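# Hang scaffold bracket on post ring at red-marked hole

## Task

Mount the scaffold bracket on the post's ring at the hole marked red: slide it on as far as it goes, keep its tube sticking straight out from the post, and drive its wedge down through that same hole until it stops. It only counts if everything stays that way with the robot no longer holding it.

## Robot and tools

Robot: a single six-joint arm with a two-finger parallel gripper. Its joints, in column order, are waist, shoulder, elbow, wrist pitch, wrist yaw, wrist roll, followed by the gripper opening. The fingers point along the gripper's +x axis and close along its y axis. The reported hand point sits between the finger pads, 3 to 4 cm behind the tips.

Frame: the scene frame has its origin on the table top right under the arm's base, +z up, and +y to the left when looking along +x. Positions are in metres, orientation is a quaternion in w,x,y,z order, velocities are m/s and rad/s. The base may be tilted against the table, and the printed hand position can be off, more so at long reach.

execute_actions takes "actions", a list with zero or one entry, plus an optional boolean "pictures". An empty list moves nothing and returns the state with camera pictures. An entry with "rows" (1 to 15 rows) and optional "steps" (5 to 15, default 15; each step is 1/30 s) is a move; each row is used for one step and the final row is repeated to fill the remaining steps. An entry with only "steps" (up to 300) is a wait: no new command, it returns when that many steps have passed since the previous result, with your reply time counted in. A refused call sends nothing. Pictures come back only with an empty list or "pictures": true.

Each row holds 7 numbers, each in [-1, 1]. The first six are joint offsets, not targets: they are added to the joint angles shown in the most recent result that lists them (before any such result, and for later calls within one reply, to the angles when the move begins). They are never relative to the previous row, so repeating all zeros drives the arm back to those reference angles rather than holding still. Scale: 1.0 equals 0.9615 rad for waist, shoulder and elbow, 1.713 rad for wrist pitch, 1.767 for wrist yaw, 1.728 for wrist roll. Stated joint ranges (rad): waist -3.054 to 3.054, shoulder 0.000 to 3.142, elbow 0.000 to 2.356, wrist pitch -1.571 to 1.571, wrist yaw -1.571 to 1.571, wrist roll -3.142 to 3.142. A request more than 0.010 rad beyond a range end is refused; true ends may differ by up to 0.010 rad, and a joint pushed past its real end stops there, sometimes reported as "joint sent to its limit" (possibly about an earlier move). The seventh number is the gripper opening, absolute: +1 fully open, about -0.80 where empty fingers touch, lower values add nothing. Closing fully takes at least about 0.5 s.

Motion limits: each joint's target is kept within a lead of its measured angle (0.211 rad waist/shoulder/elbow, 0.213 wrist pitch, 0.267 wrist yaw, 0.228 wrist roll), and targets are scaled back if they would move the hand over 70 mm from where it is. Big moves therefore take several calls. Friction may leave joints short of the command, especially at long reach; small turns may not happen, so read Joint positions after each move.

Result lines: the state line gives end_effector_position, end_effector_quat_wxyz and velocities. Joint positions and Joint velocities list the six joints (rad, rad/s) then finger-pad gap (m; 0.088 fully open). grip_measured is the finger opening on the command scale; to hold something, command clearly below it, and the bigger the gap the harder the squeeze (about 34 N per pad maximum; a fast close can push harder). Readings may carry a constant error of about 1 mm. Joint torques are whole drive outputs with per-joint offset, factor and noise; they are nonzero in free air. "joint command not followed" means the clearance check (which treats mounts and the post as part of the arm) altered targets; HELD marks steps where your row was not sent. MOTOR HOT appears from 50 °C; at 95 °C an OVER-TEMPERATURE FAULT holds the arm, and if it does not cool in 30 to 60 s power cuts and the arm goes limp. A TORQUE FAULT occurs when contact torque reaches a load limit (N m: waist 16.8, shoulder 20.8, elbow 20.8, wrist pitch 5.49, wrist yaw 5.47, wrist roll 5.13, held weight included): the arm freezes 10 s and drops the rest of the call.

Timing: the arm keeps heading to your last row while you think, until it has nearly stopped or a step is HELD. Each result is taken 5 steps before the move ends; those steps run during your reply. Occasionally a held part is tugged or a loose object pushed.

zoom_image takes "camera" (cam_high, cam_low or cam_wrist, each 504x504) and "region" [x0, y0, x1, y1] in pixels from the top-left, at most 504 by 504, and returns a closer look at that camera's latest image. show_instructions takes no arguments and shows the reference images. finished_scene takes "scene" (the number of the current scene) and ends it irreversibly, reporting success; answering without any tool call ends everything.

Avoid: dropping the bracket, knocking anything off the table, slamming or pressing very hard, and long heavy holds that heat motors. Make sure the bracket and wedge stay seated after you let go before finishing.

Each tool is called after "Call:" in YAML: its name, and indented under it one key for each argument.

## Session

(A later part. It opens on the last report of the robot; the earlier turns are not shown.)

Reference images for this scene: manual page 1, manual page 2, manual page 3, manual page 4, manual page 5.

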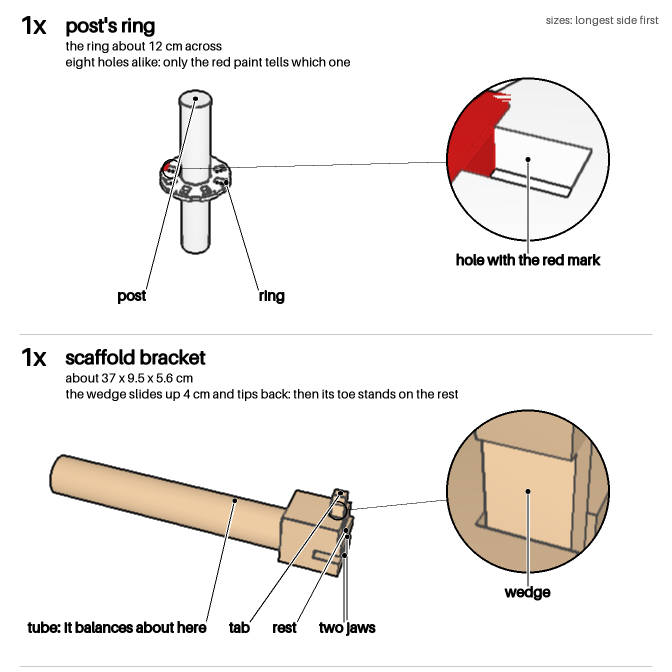

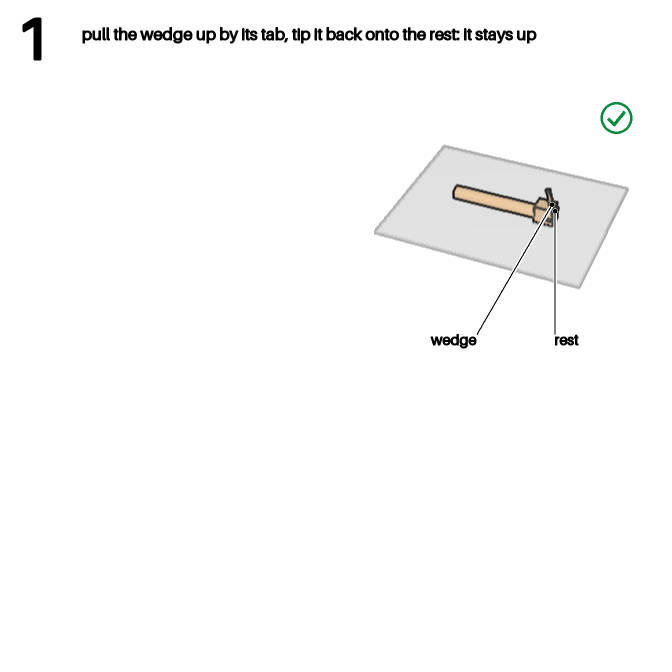

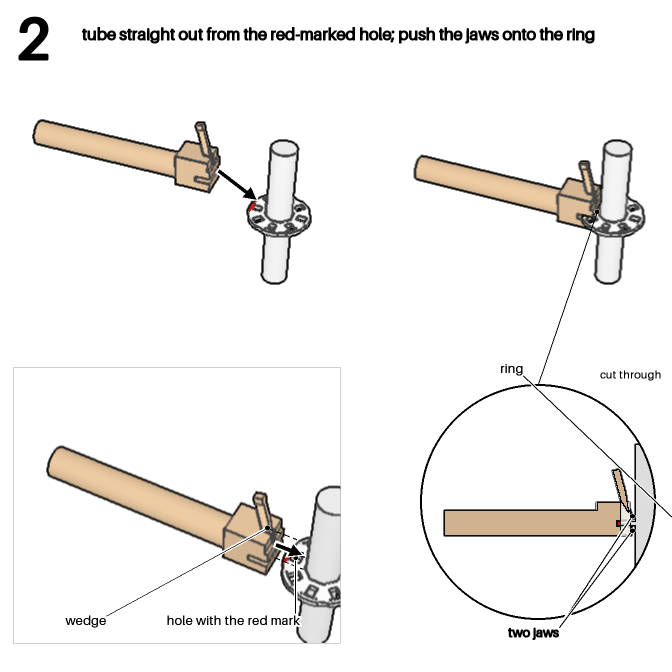

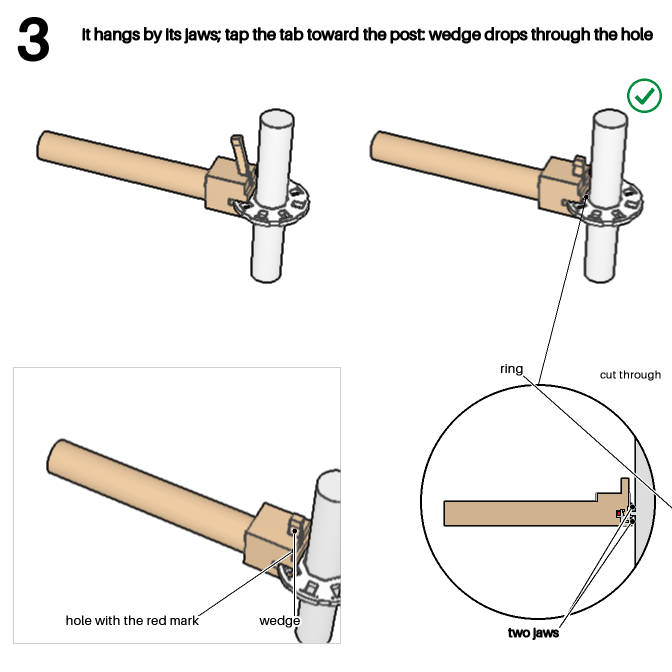

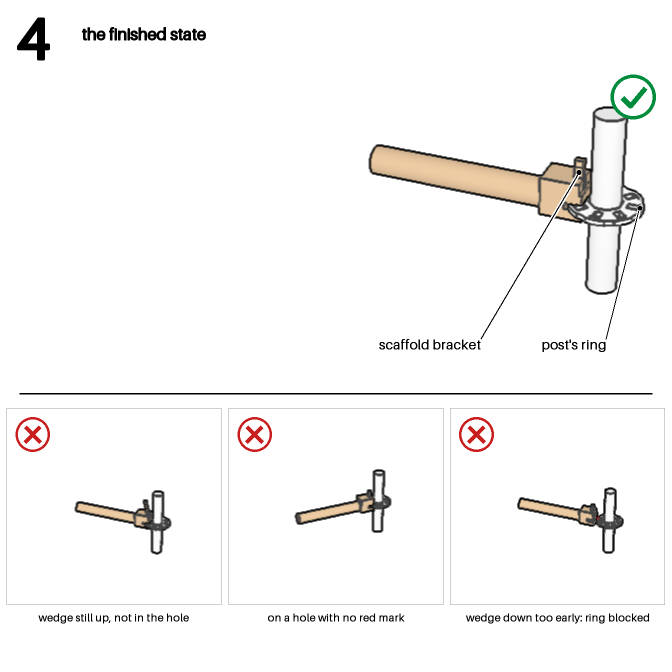

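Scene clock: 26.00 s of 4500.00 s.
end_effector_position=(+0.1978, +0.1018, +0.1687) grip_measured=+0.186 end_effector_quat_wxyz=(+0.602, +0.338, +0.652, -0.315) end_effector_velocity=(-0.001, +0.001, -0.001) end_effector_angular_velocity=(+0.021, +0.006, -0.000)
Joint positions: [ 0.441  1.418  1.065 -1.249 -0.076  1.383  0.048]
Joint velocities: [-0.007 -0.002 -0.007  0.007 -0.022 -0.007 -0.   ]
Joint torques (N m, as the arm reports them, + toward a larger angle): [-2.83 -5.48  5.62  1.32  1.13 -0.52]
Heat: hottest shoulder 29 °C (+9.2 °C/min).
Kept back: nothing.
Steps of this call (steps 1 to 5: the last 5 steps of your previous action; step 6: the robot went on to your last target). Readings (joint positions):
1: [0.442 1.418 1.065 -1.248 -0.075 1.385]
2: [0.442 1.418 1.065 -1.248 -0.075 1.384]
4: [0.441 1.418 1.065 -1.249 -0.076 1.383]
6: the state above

Call:
execute_actions:
  actions:
    - {"rows": [[0.0,0,0.012,0,0.01,0,-0.75]], "steps": 8}
  pictures: true

Call:
zoom_image:
  camera: "cam_high"
  region: [220, 190, 320, 270]

Call:
zoom_image:
  camera: "cam_low"
  region: [170, 170, 260, 245]

Scene clock: 26.37 s of 4500.00 s.
end_effector_position=(+0.1977, +0.1019, +0.1685) grip_measured=+0.186 end_effector_quat_wxyz=(+0.603, +0.336, +0.652, -0.315) end_effector_velocity=(-0.002, -0.001, -0.004) end_effector_angular_velocity=(-0.032, +0.017, -0.009)
Joint positions: [ 0.443  1.419  1.065 -1.249 -0.074  1.383  0.048]
Joint velocities: [ 0.012  0.017 -0.002 -0.007  0.022  0.022  0.   ]
Joint torques (N m, as the arm reports them, + toward a larger angle): [-0.55 -5.41  5.63  0.69  0.67 -0.15]
Heat: hottest shoulder 29 °C (+9.1 °C/min).
Steps of this call (steps 1 to 8: the robot went on to your last target; steps 9 to 11: the first 3 steps of this action). Readings (joint positions):
9: [0.441 1.419 1.065 -1.249 -0.076 1.382]
10: [0.442 1.419 1.065 -1.249 -0.074 1.382]
11: the state above

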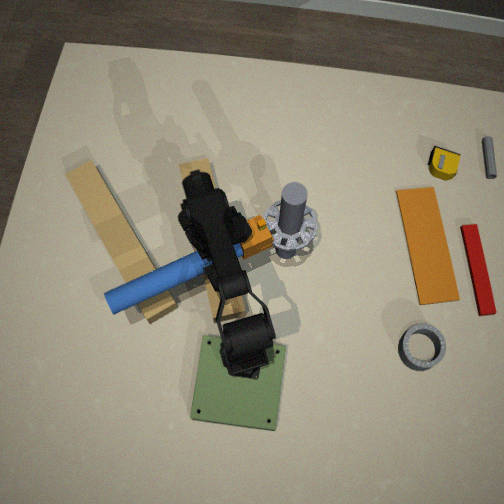

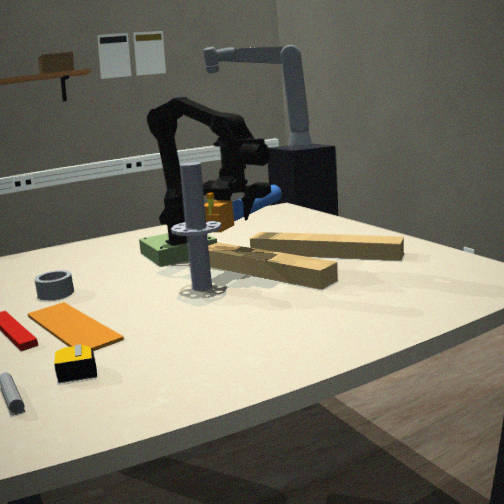

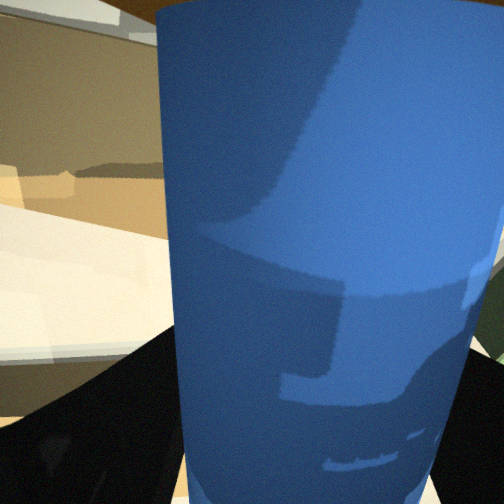

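Region (220, 190, 320, 270) of cam_high's 504x504 image, scaled by 5.040, with more detail than that image has; it fills the top 403 rows of this view, and the rest is white.

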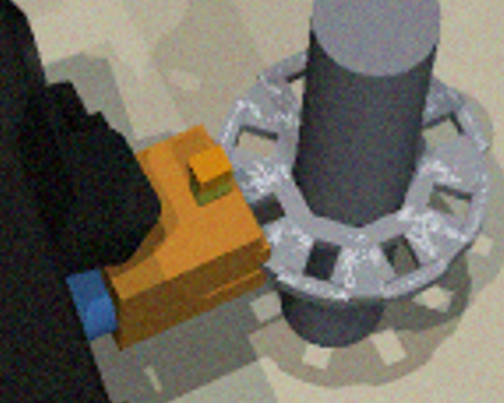

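Region (170, 170, 260, 245) of cam_low's 504x504 image, scaled by 5.600, with more detail than that image has.

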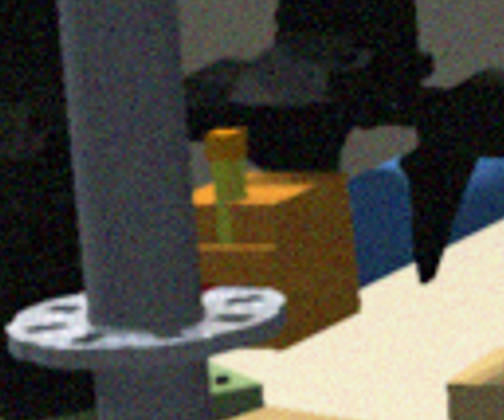

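Call:
execute_actions:
  actions:
    - {"rows": [[-0.012,0,0.01,0,0.02,0,-0.85],[-0.012,0,0.008,0,0.02,0,-0.85],[-0.012,0,0.006,0.001,0.02,0,-0.85],[-0.012,0,0.004,0.002,0.02,0,-0.85],[-0.012,0,0.002,0.003,0.02,0,-0.85],[-0.012,0,0.0,0.004,0.02,0,-0.85],[-0.012,0,-0.002,0.005,0.02,0,-0.85],[-0.012,0,-0.004,0.006,0.02,0,-0.85],[-0.012,0,-0.006,0.007,0.02,0,-0.85],[-0.012,0,-0.008,0.008,0.02,0,-0.85],[-0.012,0,-0.010,0.009,0.02,0,-0.85],[-0.012,0,-0.012,0.010,0.02,0,-0.85]], "steps": 15}

Call:
execute_actions:
  actions:
    - {"steps": 6}

Scene clock: 27.67 s of 4500.00 s.
end_effector_position=(+0.1969, +0.1014, +0.1663) grip_measured=+0.186 end_effector_quat_wxyz=(+0.604, +0.332, +0.651, -0.317) end_effector_velocity=(-0.005, -0.003, -0.014) end_effector_angular_velocity=(-0.013, +0.012, +0.010)
Joint positions: [ 0.448  1.422  1.058 -1.246 -0.065  1.384  0.048]
Joint velocities: [ 0.002 -0.002 -0.056  0.037  0.007 -0.007 -0.001]
Joint torques (N m, as the arm reports them, + toward a larger angle): [-1.74 -5.24  4.7   0.88  1.06 -0.06]
Heat: hottest shoulder 29 °C (+8.7 °C/min).
Steps of this call (steps 1 to 5: the last 5 steps of your previous action; steps 6 to 15: the robot went on to your last target; steps 16 to 29: nothing new was sent; steps 30 to 39: the first 10 steps of this action). Readings (joint positions):
30: [0.444 1.421 1.065 -1.249 -0.071 1.384]
31: [0.444 1.422 1.065 -1.249 -0.071 1.384]
33: [0.445 1.422 1.064 -1.249 -0.070 1.384]
37: [0.447 1.422 1.061 -1.248 -0.067 1.384]
39: the state above

Scene clock: 27.87 s of 4500.00 s.
end_effector_position=(+0.1966, +0.1011, +0.1646) grip_measured=+0.184 end_effector_quat_wxyz=(+0.605, +0.331, +0.651, -0.318) end_effector_velocity=(-0.004, -0.005, -0.000) end_effector_angular_velocity=(-0.015, +0.016, +0.015)
Joint positions: [ 0.448  1.422  1.051 -1.24  -0.063  1.384  0.048]
Joint velocities: [-0.007 -0.002 -0.002 -0.022  0.007 -0.022  0.   ]
Joint torques (N m, as the arm reports them, + toward a larger angle): [-1.8  -5.22  4.67  0.92  1.02 -0.06]
Heat: hottest shoulder 29 °C (+8.6 °C/min).
Kept back: nothing.
Steps of this call (steps 1 to 5: the last 5 steps of your previous action; step 6: the robot went on to your last target). Readings (joint positions):
1: [0.448 1.422 1.056 -1.244 -0.065 1.384]
2: [0.448 1.422 1.055 -1.242 -0.065 1.384]
4: [0.448 1.422 1.052 -1.240 -0.063 1.384]
6: the state above

Call:
execute_actions:
  actions:
    - {"rows": [[-0.012,0,0.012,0,0.015,0,-0.85],[-0.012,0,0.016,-0.002,0.015,0,-0.85],[-0.012,0,0.02,-0.004,0.015,0,-0.85],[-0.012,0,0.024,-0.006,0.015,0,-0.85],[-0.012,0,0.028,-0.008,0.015,0,-0.85],[-0.012,0,0.032,-0.010,0.015,0,-0.85],[-0.012,0,0.036,-0.012,0.015,0,-0.85],[-0.012,0,0.040,-0.014,0.015,0,-0.85],[-0.012,0,0.044,-0.016,0.015,0,-0.85],[-0.012,0,0.048,-0.018,0.015,0,-0.85],[-0.012,0,0.052,-0.020,0.015,0,-0.85],[-0.012,0,0.056,-0.022,0.015,0,-0.85],[-0.012,0,0.06,-0.024,0.015,0,-0.85]], "steps": 15}

Call:
execute_actions:
  actions:
    - {"steps": 8}

Scene clock: 29.03 s of 4500.00 s.
end_effector_position=(+0.1962, +0.1008, +0.1660) grip_measured=+0.184 end_effector_quat_wxyz=(+0.604, +0.325, +0.653, -0.321) end_effector_velocity=(-0.006, -0.002, +0.014) end_effector_angular_velocity=(-0.026, +0.072, -0.010)
Joint positions: [ 0.45   1.43   1.064 -1.256 -0.06   1.381  0.048]
Joint velocities: [-0.002  0.032  0.081 -0.125 -0.007  0.007 -0.   ]
Joint torques (N m, as the arm reports them, + toward a larger angle): [-1.33 -6.2   6.9  -0.03  0.99  0.09]
Heat: hottest shoulder 29 °C (+8.3 °C/min).
Steps of this call (steps 1 to 15: the robot went on to your last target; steps 16 to 25: nothing new was sent; steps 26 to 35: the first 10 steps of this action). Readings (joint positions):
26: [0.449 1.422 1.051 -1.239 -0.063 1.384]
27: [0.449 1.422 1.051 -1.239 -0.062 1.384]
29: [0.450 1.422 1.051 -1.240 -0.061 1.384]
33: [0.450 1.427 1.058 -1.249 -0.061 1.381]
35: the state above

Scene clock: 29.30 s of 4500.00 s.
end_effector_position=(+0.1958, +0.1006, +0.1699) grip_measured=+0.183 end_effector_quat_wxyz=(+0.602, +0.324, +0.654, -0.322) end_effector_velocity=(-0.004, +0.003, +0.000) end_effector_angular_velocity=(+0.017, +0.016, +0.009)
Joint positions: [ 0.45   1.431  1.08  -1.277 -0.06   1.382  0.048]
Joint velocities: [ 0.002 -0.002 -0.002 -0.007 -0.022 -0.007 -0.   ]
Joint torques (N m, as the arm reports them, + toward a larger angle): [-1.33 -6.07  7.06  0.18  0.96  0.05]
Heat: hottest shoulder 29 °C (+8.2 °C/min).
Kept back: nothing.
Steps of this call (steps 1 to 5: the last 5 steps of your previous action; steps 6 to 8: the robot went on to your last target). Readings (joint positions):
1: [0.450 1.430 1.066 -1.260 -0.060 1.381]
2: [0.450 1.431 1.069 -1.264 -0.061 1.381]
4: [0.450 1.431 1.076 -1.272 -0.060 1.381]
8: the state above

Call:
execute_actions:
  actions:
    - {"rows": [[0.02,0,0.012,0,0.015,0.011,-0.85],[0.05,0,0.012,0,0.03,0.028,-0.85],[0.08,0,0.012,0,0.035,0.045,-0.85],[0.11,0,0.012,0,0.035,0.062,-0.85],[0.14,0,0.012,0,0.035,0.078,-0.85]], "steps": 15}

Call:
execute_actions:
  actions:
    - {"steps": 8}
  pictures: true

Call:
zoom_image:
  camera: "cam_low"
  region: [180, 170, 260, 240]

Call:
zoom_image:
  camera: "cam_high"
  region: [200, 190, 320, 280]

Scene clock: 30.83 s of 4500.00 s.
end_effector_position=(+0.1861, +0.1188, +0.1684) grip_measured=+0.184 end_effector_quat_wxyz=(+0.620, +0.307, +0.640, -0.335) end_effector_velocity=(-0.006, +0.012, -0.001) end_effector_angular_velocity=(-0.010, -0.008, -0.029)
Joint positions: [ 0.58   1.438  1.081 -1.275 -0.006  1.505  0.048]
Joint velocities: [ 0.066  0.002 -0.002  0.007  0.007  0.095  0.   ]
Joint torques (N m, as the arm reports them, + toward a larger angle): [-0.28 -5.89  5.38  0.21  0.22  0.09]
Heat: hottest shoulder 29 °C (+7.8 °C/min).
Steps of this call (steps 1 to 30: the robot went on to your last target; steps 31 to 36: nothing new was sent; steps 37 to 46: the first 10 steps of this action). Readings (joint positions):
37: [0.452 1.432 1.082 -1.278 -0.058 1.385]
38: [0.460 1.433 1.082 -1.278 -0.047 1.396]
40: [0.492 1.436 1.082 -1.276 -0.014 1.434]
44: [0.568 1.438 1.082 -1.275 -0.007 1.495]
46: the state above

Scene clock: 31.10 s of 4500.00 s.
end_effector_position=(+0.1863, +0.1185, +0.1684) grip_measured=+0.184 end_effector_quat_wxyz=(+0.620, +0.309, +0.637, -0.338) end_effector_velocity=(-0.002, -0.002, -0.000) end_effector_angular_velocity=(-0.010, +0.002, +0.010)
Joint positions: [ 0.581  1.438  1.081 -1.275 -0.002  1.515  0.048]
Joint velocities: [ 0.002 -0.002 -0.002 -0.007  0.007 -0.007 -0.   ]
Joint torques (N m, as the arm reports them, + toward a larger angle): [ 0.35 -5.96  5.47  0.21  0.12  0.05]
Heat: hottest shoulder 29 °C (+7.7 °C/min).
Kept back: nothing.
Steps of this call (steps 1 to 5: the last 5 steps of your previous action; steps 6 to 8: the robot went on to your last target). Readings (joint positions):
1: [0.581 1.438 1.082 -1.275 -0.005 1.508]
2: [0.581 1.438 1.082 -1.275 -0.003 1.511]
4: [0.581 1.438 1.081 -1.275 -0.002 1.513]
8: the state above

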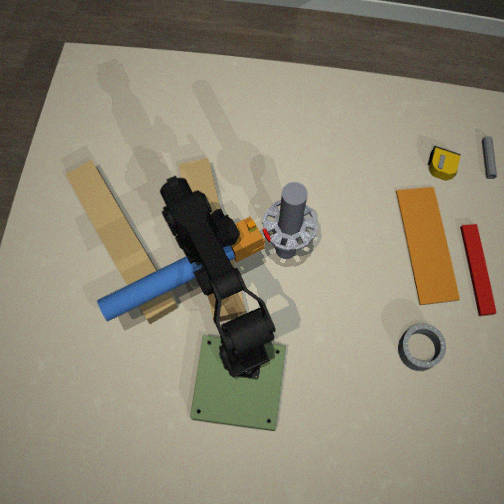

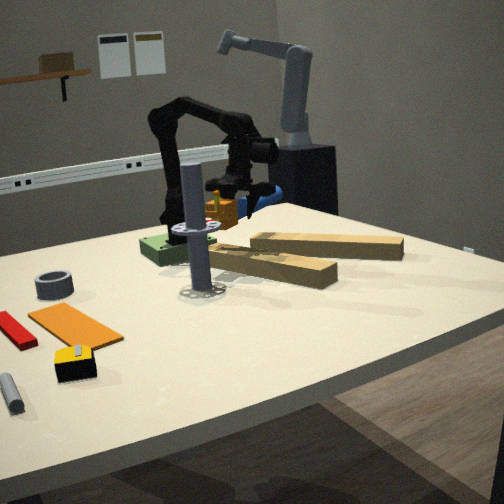

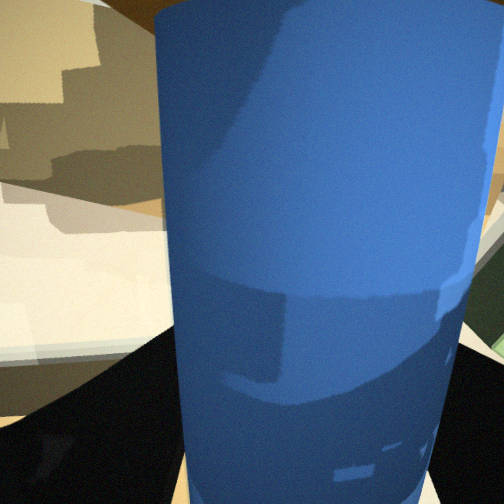

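Region (180, 170, 260, 240) of cam_low's 504x504 image, scaled by 6.300, with more detail than that image has; it fills the top 441 rows of this view, and the rest is white.

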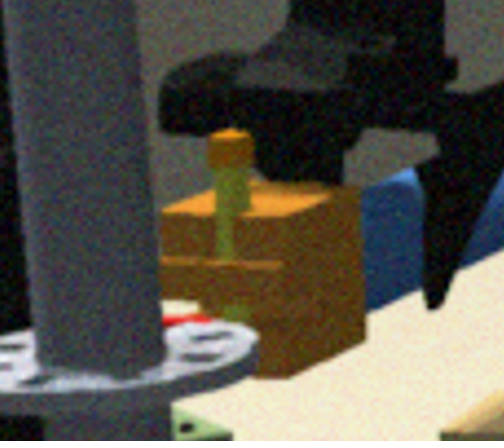

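Region (200, 190, 320, 280) of cam_high's 504x504 image, scaled by 4.200, with more detail than that image has; it fills the top 378 rows of this view, and the rest is white.

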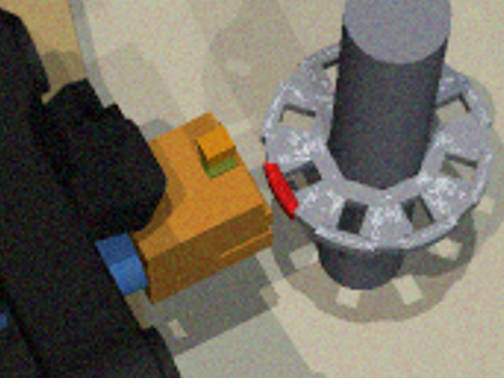

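Call:
execute_actions:
  actions:
    - {"rows": [[0.06,0.1,0.05,0.04,0,-0.02,-0.85],[0.1175,0.2,0.09,0.08,0,-0.037,-0.85],[0.1175,0.3,0.13,0.12,0,-0.037,-0.85],[0.1175,0.395,0.16,0.165,0,-0.037,-0.85]], "steps": 15}

Call:
execute_actions:
  actions:
    - {"steps": 10}
  pictures: true

Scene clock: 32.47 s of 4500.00 s.
end_effector_position=(+0.2419, +0.1954, +0.1038) grip_measured=+0.183 end_effector_quat_wxyz=(+0.650, +0.259, +0.658, -0.277) end_effector_velocity=(-0.030, -0.024, -0.107) end_effector_angular_velocity=(-0.246, +0.319, +0.032)
Joint positions: [ 0.695  1.817  1.216 -1.009 -0.002  1.454  0.048]
Joint velocities: [-0.002  0.32  -0.061 -0.022 -0.007 -0.037 -0.   ]
Joint torques (N m, as the arm reports them, + toward a larger angle): [ -0.32 -10.77   6.25   0.67   0.    -0.09]
Heat: hottest elbow 30 °C (+9.2 °C/min).
Steps of this call (steps 1 to 15: the robot went on to your last target; steps 16 to 31: nothing new was sent; steps 32 to 41: the first 10 steps of this action). Readings (joint positions):
32: [0.586 1.451 1.085 -1.274 0.002 1.513]
33: [0.603 1.482 1.098 -1.262 0.008 1.500]
35: [0.649 1.583 1.141 -1.149 0.004 1.473]
39: [0.692 1.783 1.217 -1.006 -0.002 1.455]
41: the state above

Scene clock: 32.80 s of 4500.00 s.
end_effector_position=(+0.2450, +0.1978, +0.1011) grip_measured=+0.183 end_effector_quat_wxyz=(+0.652, +0.261, +0.657, -0.274) end_effector_velocity=(-0.001, -0.003, +0.000) end_effector_angular_velocity=(-0.010, +0.001, +0.005)
Joint positions: [ 0.695  1.829  1.219 -0.993 -0.002  1.453  0.048]
Joint velocities: [-0.002 -0.002 -0.002 -0.007  0.007 -0.007  0.   ]
Joint torques (N m, as the arm reports them, + toward a larger angle): [-0.08 -9.05  5.76  0.5   0.01 -0.07]
Heat: hottest elbow 30 °C (+9.1 °C/min).
Kept back: nothing.
Steps of this call (steps 1 to 5: the last 5 steps of your previous action; steps 6 to 10: the robot went on to your last target). Readings (joint positions):
1: [0.695 1.825 1.215 -1.009 -0.002 1.454]
2: [0.695 1.828 1.215 -1.006 -0.002 1.454]
4: [0.695 1.828 1.216 -0.995 -0.002 1.453]
8: [0.695 1.829 1.219 -0.993 -0.002 1.453]
10: the state above

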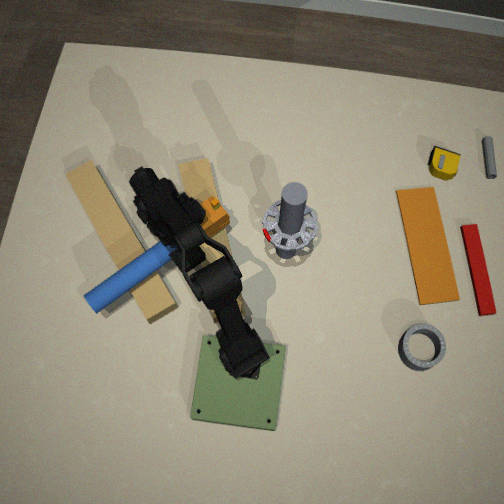

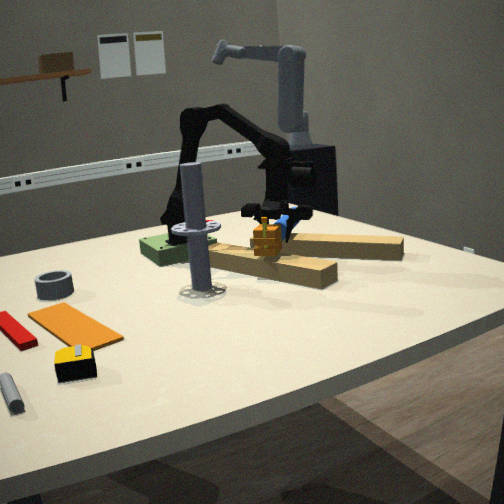

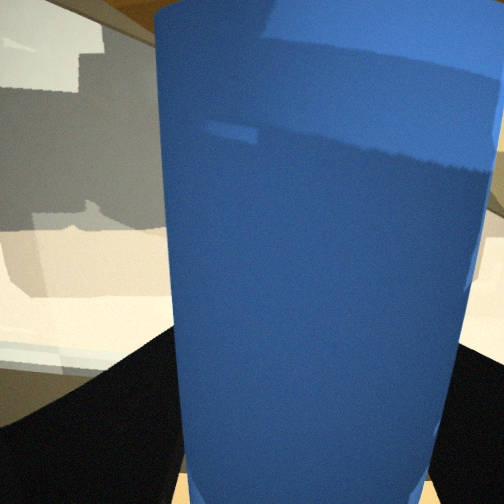

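Call:
execute_actions:
  actions:
    - {"rows": [[0,0.01,-0.015,0.014,0,0,-0.85],[0,0.019,-0.029,0.027,0,0,-0.85]], "steps": 12}

Call:
execute_actions:
  actions:
    - {"rows": [[0,0,0,0,0,0,0.3],[0,0,0,0,0,0,0.6],[0,0,0,0,0,0,1.0]], "steps": 15}
  pictures: true

Scene clock: 33.20 s of 4500.00 s.
end_effector_position=(+0.2445, +0.1978, +0.0892) grip_measured=+0.183 end_effector_quat_wxyz=(+0.650, +0.260, +0.659, -0.275) end_effector_velocity=(-0.008, -0.009, -0.006) end_effector_angular_velocity=(-0.035, +0.032, +0.005)
Joint positions: [ 0.694  1.849  1.194 -0.954 -0.005  1.453  0.048]
Joint velocities: [-0.002  0.002 -0.022 -0.022  0.007 -0.007 -0.   ]
Joint torques (N m, as the arm reports them, + toward a larger angle): [-0.01 -8.28  4.08  0.69  0.11 -0.03]
Heat: hottest elbow 30 °C (+9.0 °C/min).
Steps of this call (steps 1 to 5: the robot went on to your last target; steps 6 to 12: the first 7 steps of this action). Readings (joint positions):
6: [0.695 1.830 1.217 -0.990 -0.002 1.453]
7: [0.695 1.832 1.212 -0.979 -0.002 1.453]
9: [0.695 1.840 1.203 -0.958 -0.002 1.453]
12: the state above

Scene clock: 33.70 s of 4500.00 s.
end_effector_position=(+0.2444, +0.1977, +0.0891) grip_measured=+0.310 end_effector_quat_wxyz=(+0.650, +0.259, +0.659, -0.275) end_effector_velocity=(-0.002, -0.001, +0.002) end_effector_angular_velocity=(+0.004, +0.007, +0.005)
Joint positions: [ 0.694  1.849  1.194 -0.954 -0.004  1.453  0.054]
Joint velocities: [-0.002 -0.007 -0.002 -0.007 -0.007 -0.007  0.158]
Joint torques (N m, as the arm reports them, + toward a larger angle): [-0.14 -7.99  4.15  0.44 -0.01 -0.01]
Heat: hottest elbow 30 °C (+8.9 °C/min).
Steps of this call (steps 1 to 5: the last 5 steps of your previous action; steps 6 to 15: the first 10 steps of this action, its rows measured from where the robot was after step 5). Readings (joint positions):
5: [0.694 1.849 1.194 -0.954 -0.004 1.453]
6: [0.694 1.849 1.194 -0.954 -0.004 1.453]
7: [0.694 1.849 1.194 -0.954 -0.004 1.453]
9: [0.694 1.849 1.194 -0.954 -0.004 1.453]
13: [0.694 1.849 1.194 -0.954 -0.004 1.453]
15: the state above

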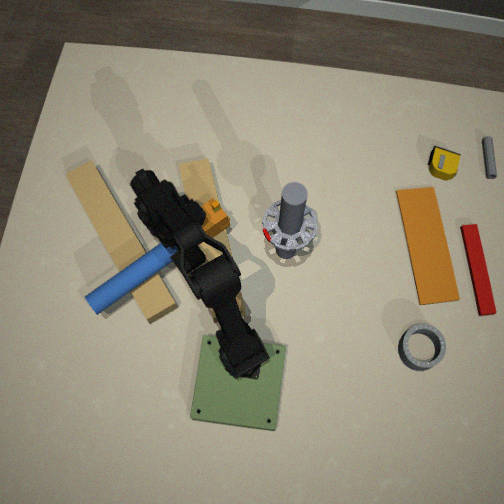

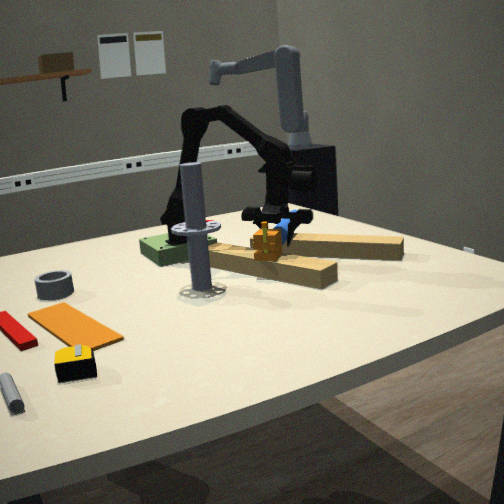

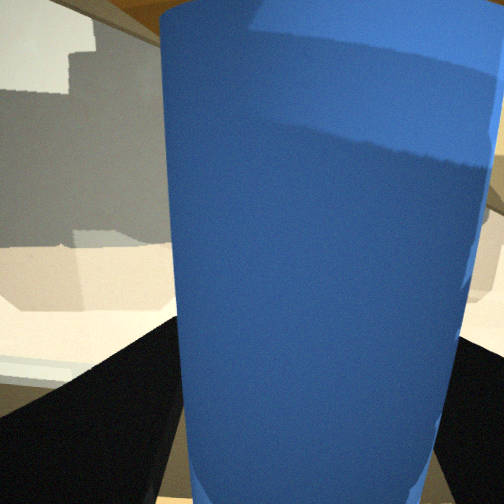

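Call:
execute_actions:
  actions:
    - {"rows": [[0,-0.02,0.04,-0.028,0,0,1],[0,-0.04,0.07,-0.056,0,0,1],[0,-0.06,0.10,-0.085,0,0,1],[0,-0.08,0.13,-0.113,0,0,1],[0,-0.08,0.16,-0.125,0,0,1],[-0.05,-0.075,0.2,-0.14,0,-0.02,1],[-0.1,-0.07,0.25,-0.16,0,-0.05,1],[-0.16,-0.06,0.3,-0.18,0,-0.08,1],[-0.22,-0.05,0.36,-0.21,0,-0.11,1],[-0.28,-0.04,0.42,-0.235,0,-0.13,1],[-0.326,-0.032,0.48,-0.259,0,-0.146,1]], "steps": 15}

Call:
execute_actions:
  actions:
    - {"steps": 12}
  pictures: true

Scene clock: 34.47 s of 4500.00 s.
end_effector_position=(+0.2767, +0.1739, +0.1721) grip_measured=+1.000 end_effector_quat_wxyz=(+0.655, +0.267, +0.657, -0.262) end_effector_velocity=(+0.329, -0.357, +0.327) end_effector_angular_velocity=(+0.138, -0.181, -0.439)
Joint positions: [ 0.574  1.796  1.468 -1.251 -0.008  1.323  0.088]
Joint velocities: [-1.458  0.066  1.375 -1.092 -0.007 -1.018  0.   ]
Joint torques (N m, as the arm reports them, + toward a larger angle): [-1.89 -7.4   5.06 -0.01  0.13 -0.07]
Heat: hottest elbow 30 °C (+8.7 °C/min).
Steps of this call (steps 1 to 5: the last 5 steps of your previous action; steps 6 to 13: the robot went on to your last target; steps 14 to 23: the first 10 steps of this action). Readings (joint positions):
14: [0.694 1.849 1.198 -0.962 -0.004 1.453]
15: [0.694 1.847 1.209 -0.985 -0.004 1.453]
17: [0.694 1.832 1.244 -1.056 -0.004 1.453]
21: [0.656 1.795 1.375 -1.181 -0.008 1.395]
23: the state above

Scene clock: 34.87 s of 4500.00 s.
end_effector_position=(+0.3128, +0.1191, +0.2128) grip_measured=+1.000 end_effector_quat_wxyz=(+0.652, +0.295, +0.639, -0.282) end_effector_velocity=(-0.006, -0.002, -0.001) end_effector_angular_velocity=(-0.020, +0.031, +0.024)
Joint positions: [ 0.38   1.81   1.645 -1.393 -0.001  1.204  0.088]
Joint velocities: [ 0.002  0.007  0.007 -0.037  0.007 -0.022  0.   ]
Joint torques (N m, as the arm reports them, + toward a larger angle): [ 0.02 -7.32  5.41  0.3  -0.15 -0.08]
Heat: hottest elbow 30 °C (+8.6 °C/min).
Kept back: nothing.
Steps of this call (steps 1 to 5: the last 5 steps of your previous action; steps 6 to 12: the robot went on to your last target). Readings (joint positions):
1: [0.523 1.799 1.515 -1.288 -0.008 1.291]
2: [0.474 1.802 1.559 -1.320 -0.006 1.264]
4: [0.402 1.803 1.616 -1.356 -0.001 1.233]
8: [0.375 1.805 1.644 -1.387 -0.000 1.210]
12: the state above

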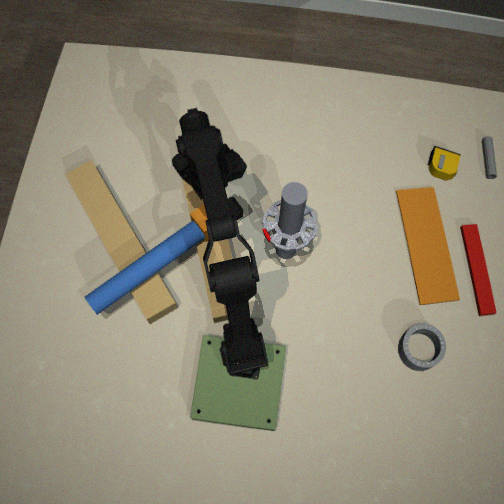

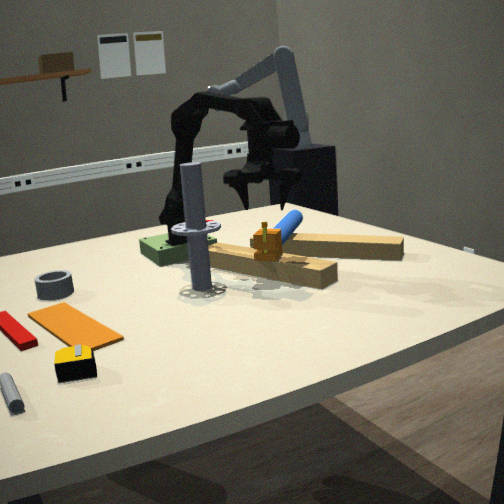

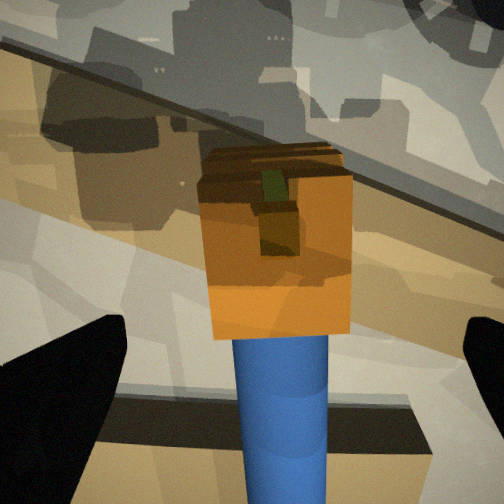

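Call:
execute_actions:
  actions: []
  pictures: true

Scene clock: 35.90 s of 4500.00 s.
end_effector_position=(+0.3128, +0.1192, +0.2133) grip_measured=+1.000 end_effector_quat_wxyz=(+0.652, +0.295, +0.639, -0.281) end_effector_velocity=(-0.006, +0.000, +0.000) end_effector_angular_velocity=(+0.012, +0.028, +0.020)
Joint positions: [ 0.38   1.81   1.647 -1.395 -0.001  1.203  0.088]
Joint velocities: [-0.002 -0.002 -0.002 -0.022 -0.022 -0.022  0.   ]
Joint torques (N m, as the arm reports them, + toward a larger angle): [-0.01 -7.2   5.36  0.31 -0.14 -0.08]
Heat: hottest elbow 30 °C (+8.4 °C/min).
Kept back: nothing.
Steps of this call (steps 1 to 30: the robot went on to your last target; step 31: nothing new was sent). Readings (joint positions):
1: [0.380 1.810 1.645 -1.394 -0.001 1.204]
2: [0.380 1.810 1.646 -1.394 -0.001 1.204]
4: [0.380 1.810 1.647 -1.394 -0.001 1.203]
8: [0.380 1.810 1.647 -1.395 -0.001 1.203]
31: the state above
The arm was judged still, so your last target was given up. Only a new action makes it travel on or press farther. Fingers that are still opening or closing keep moving.

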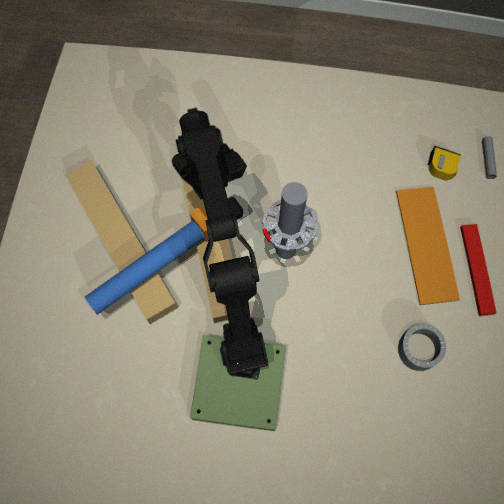

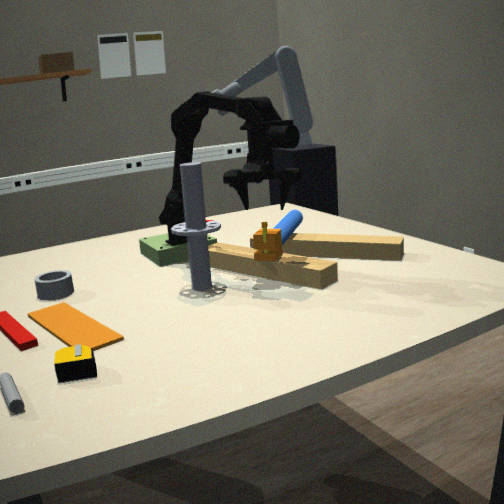

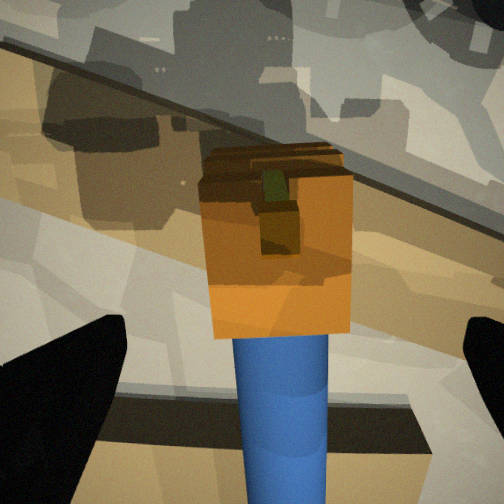

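Call:
show_instructions:

Reference images for this scene: manual page 1, manual page 2, manual page 3, manual page 4, manual page 5.

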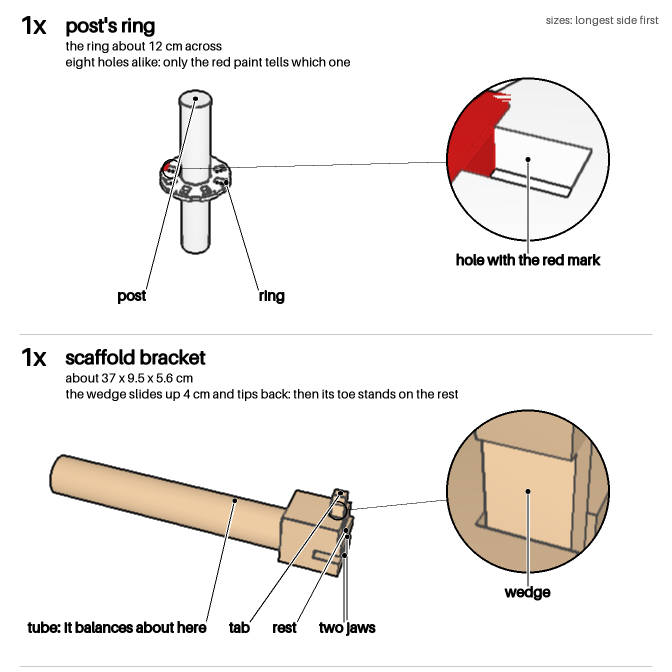

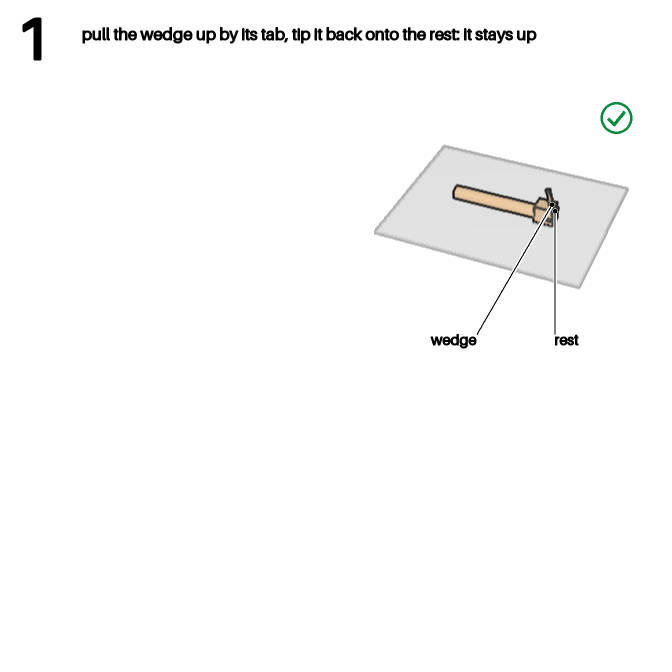

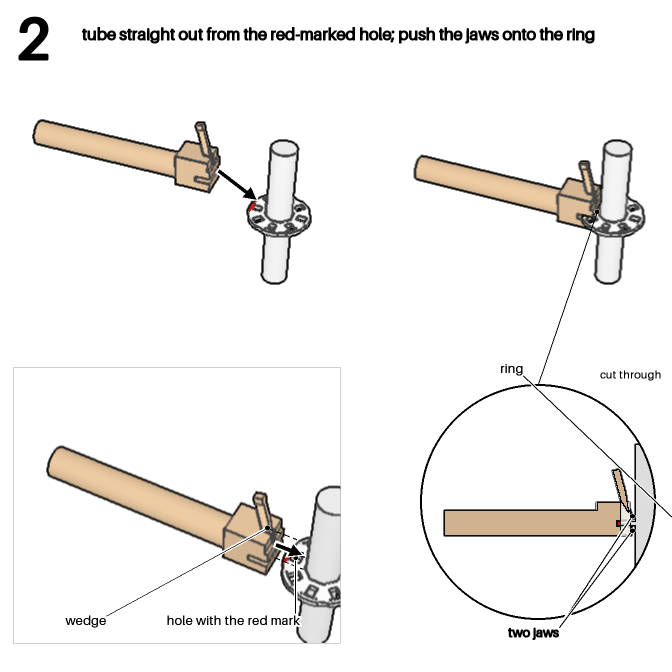

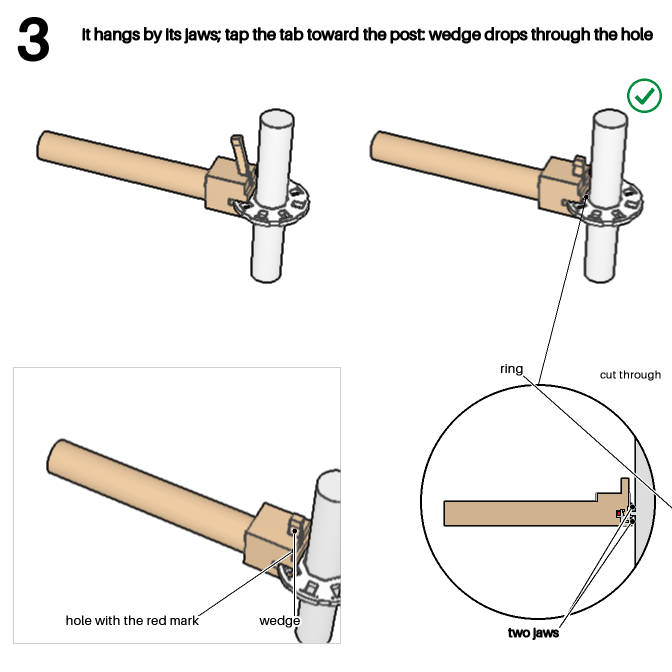

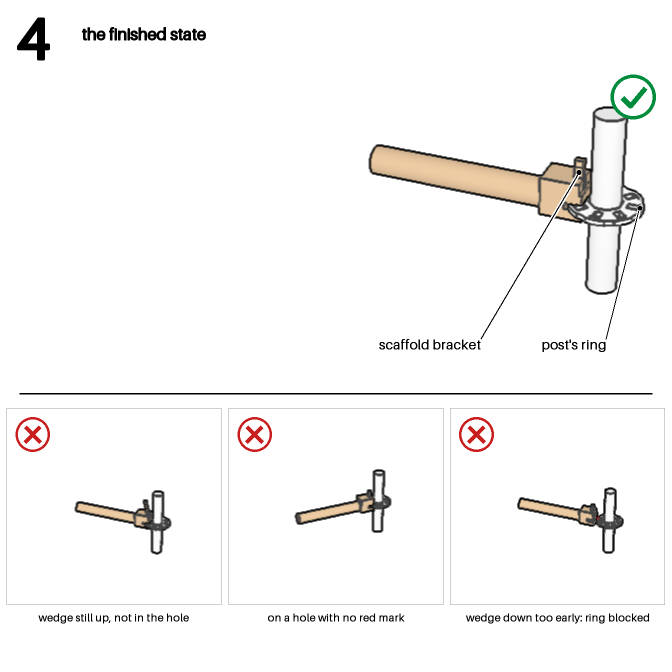

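Call:
zoom_image:
  camera: "cam_low"
  region: [200, 170, 340, 290]

Region (200, 170, 340, 290) of cam_low's 504x504 image, scaled by 3.600, with more detail than that image has; it fills the top 432 rows of this view, and the rest is white.

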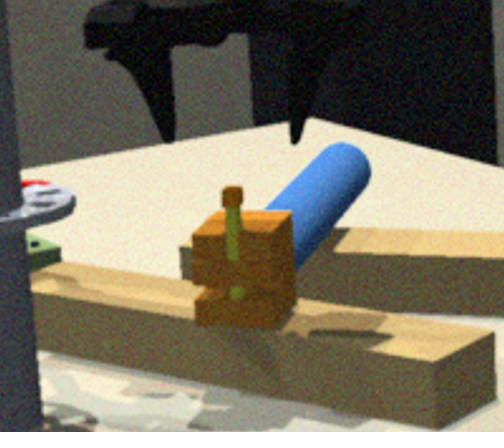

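Call:
execute_actions:
  actions:
    - {"rows": [[-0.033,0.029,-0.067,0.054,0,-0.0185,1]], "steps": 15}
  pictures: true

Scene clock: 37.00 s of 4500.00 s.
end_effector_position=(+0.3242, +0.1124, +0.1911) grip_measured=+1.000 end_effector_quat_wxyz=(+0.653, +0.297, +0.638, -0.280) end_effector_velocity=(+0.009, +0.001, +0.002) end_effector_angular_velocity=(+0.006, -0.042, +0.005)
Joint positions: [ 0.35   1.834  1.59  -1.308 -0.002  1.174  0.088]
Joint velocities: [-0.002 -0.002  0.002  0.037  0.007 -0.007  0.   ]
Joint torques (N m, as the arm reports them, + toward a larger angle): [-0.1  -8.02  4.08  0.76  0.   -0.07]
Heat: hottest elbow 30 °C (+8.1 °C/min).
Steps of this call (steps 1 to 23: nothing new was sent; steps 24 to 33: the first 10 steps of this action). Readings (joint positions):
24: [0.379 1.812 1.640 -1.382 -0.002 1.196]
25: [0.374 1.812 1.629 -1.355 -0.002 1.188]
27: [0.360 1.820 1.612 -1.326 -0.002 1.180]
31: [0.350 1.834 1.591 -1.311 -0.002 1.175]
33: the state above

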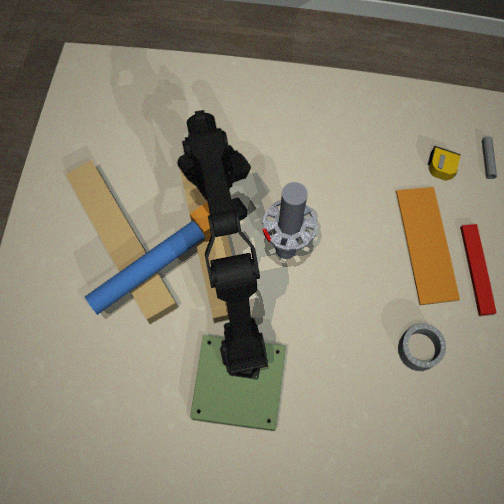

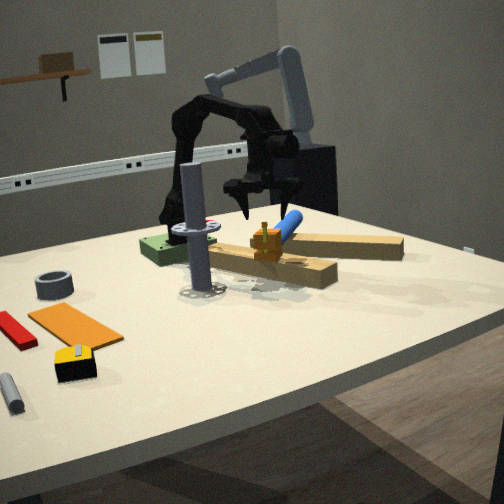

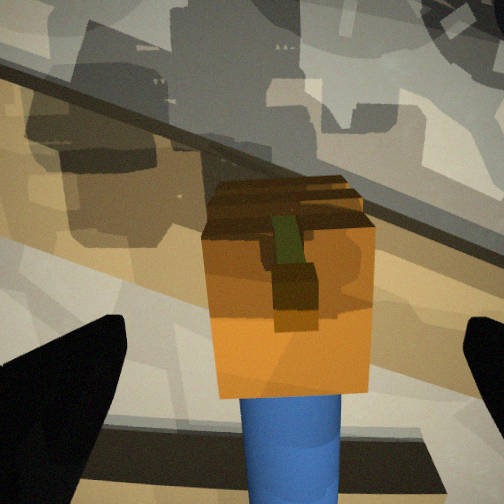

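Call:
execute_actions:
  actions:
    - {"rows": [[-0.014,0.008,-0.043,0.029,0,-0.008,1]], "steps": 12}
  pictures: true

Scene clock: 38.50 s of 4500.00 s.
end_effector_position=(+0.3273, +0.1093, +0.1823) grip_measured=+1.000 end_effector_quat_wxyz=(+0.655, +0.299, +0.636, -0.279) end_effector_velocity=(+0.006, -0.003, -0.007) end_effector_angular_velocity=(+0.013, -0.019, +0.020)
Joint positions: [ 0.339  1.836  1.557 -1.266 -0.002  1.163  0.088]
Joint velocities: [-0.017  0.002 -0.027  0.051 -0.007 -0.037  0.   ]
Joint torques (N m, as the arm reports them, + toward a larger angle): [-0.21 -7.84  4.13  0.83 -0.03 -0.09]
Heat: hottest shoulder 30 °C (+7.8 °C/min).
Steps of this call (steps 1 to 5: the last 5 steps of your previous action; steps 6 to 15: the robot went on to your last target; steps 16 to 38: nothing new was sent; steps 39 to 45: the first 7 steps of this action). Readings (joint positions):
39: [0.349 1.834 1.584 -1.296 -0.002 1.171]
40: [0.347 1.834 1.578 -1.283 -0.002 1.168]
42: [0.343 1.836 1.566 -1.271 -0.002 1.165]
45: the state above

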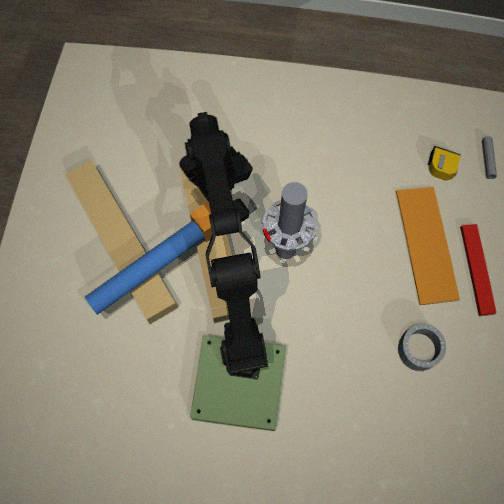

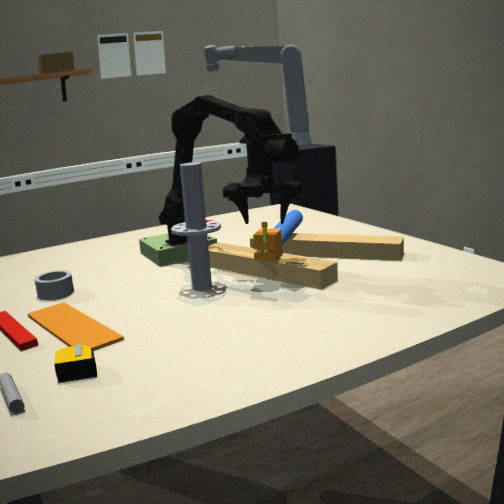

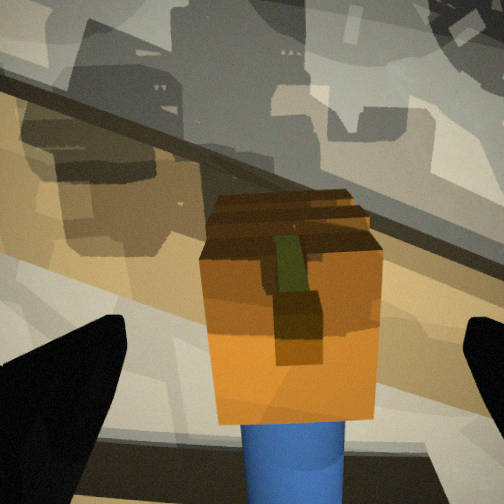

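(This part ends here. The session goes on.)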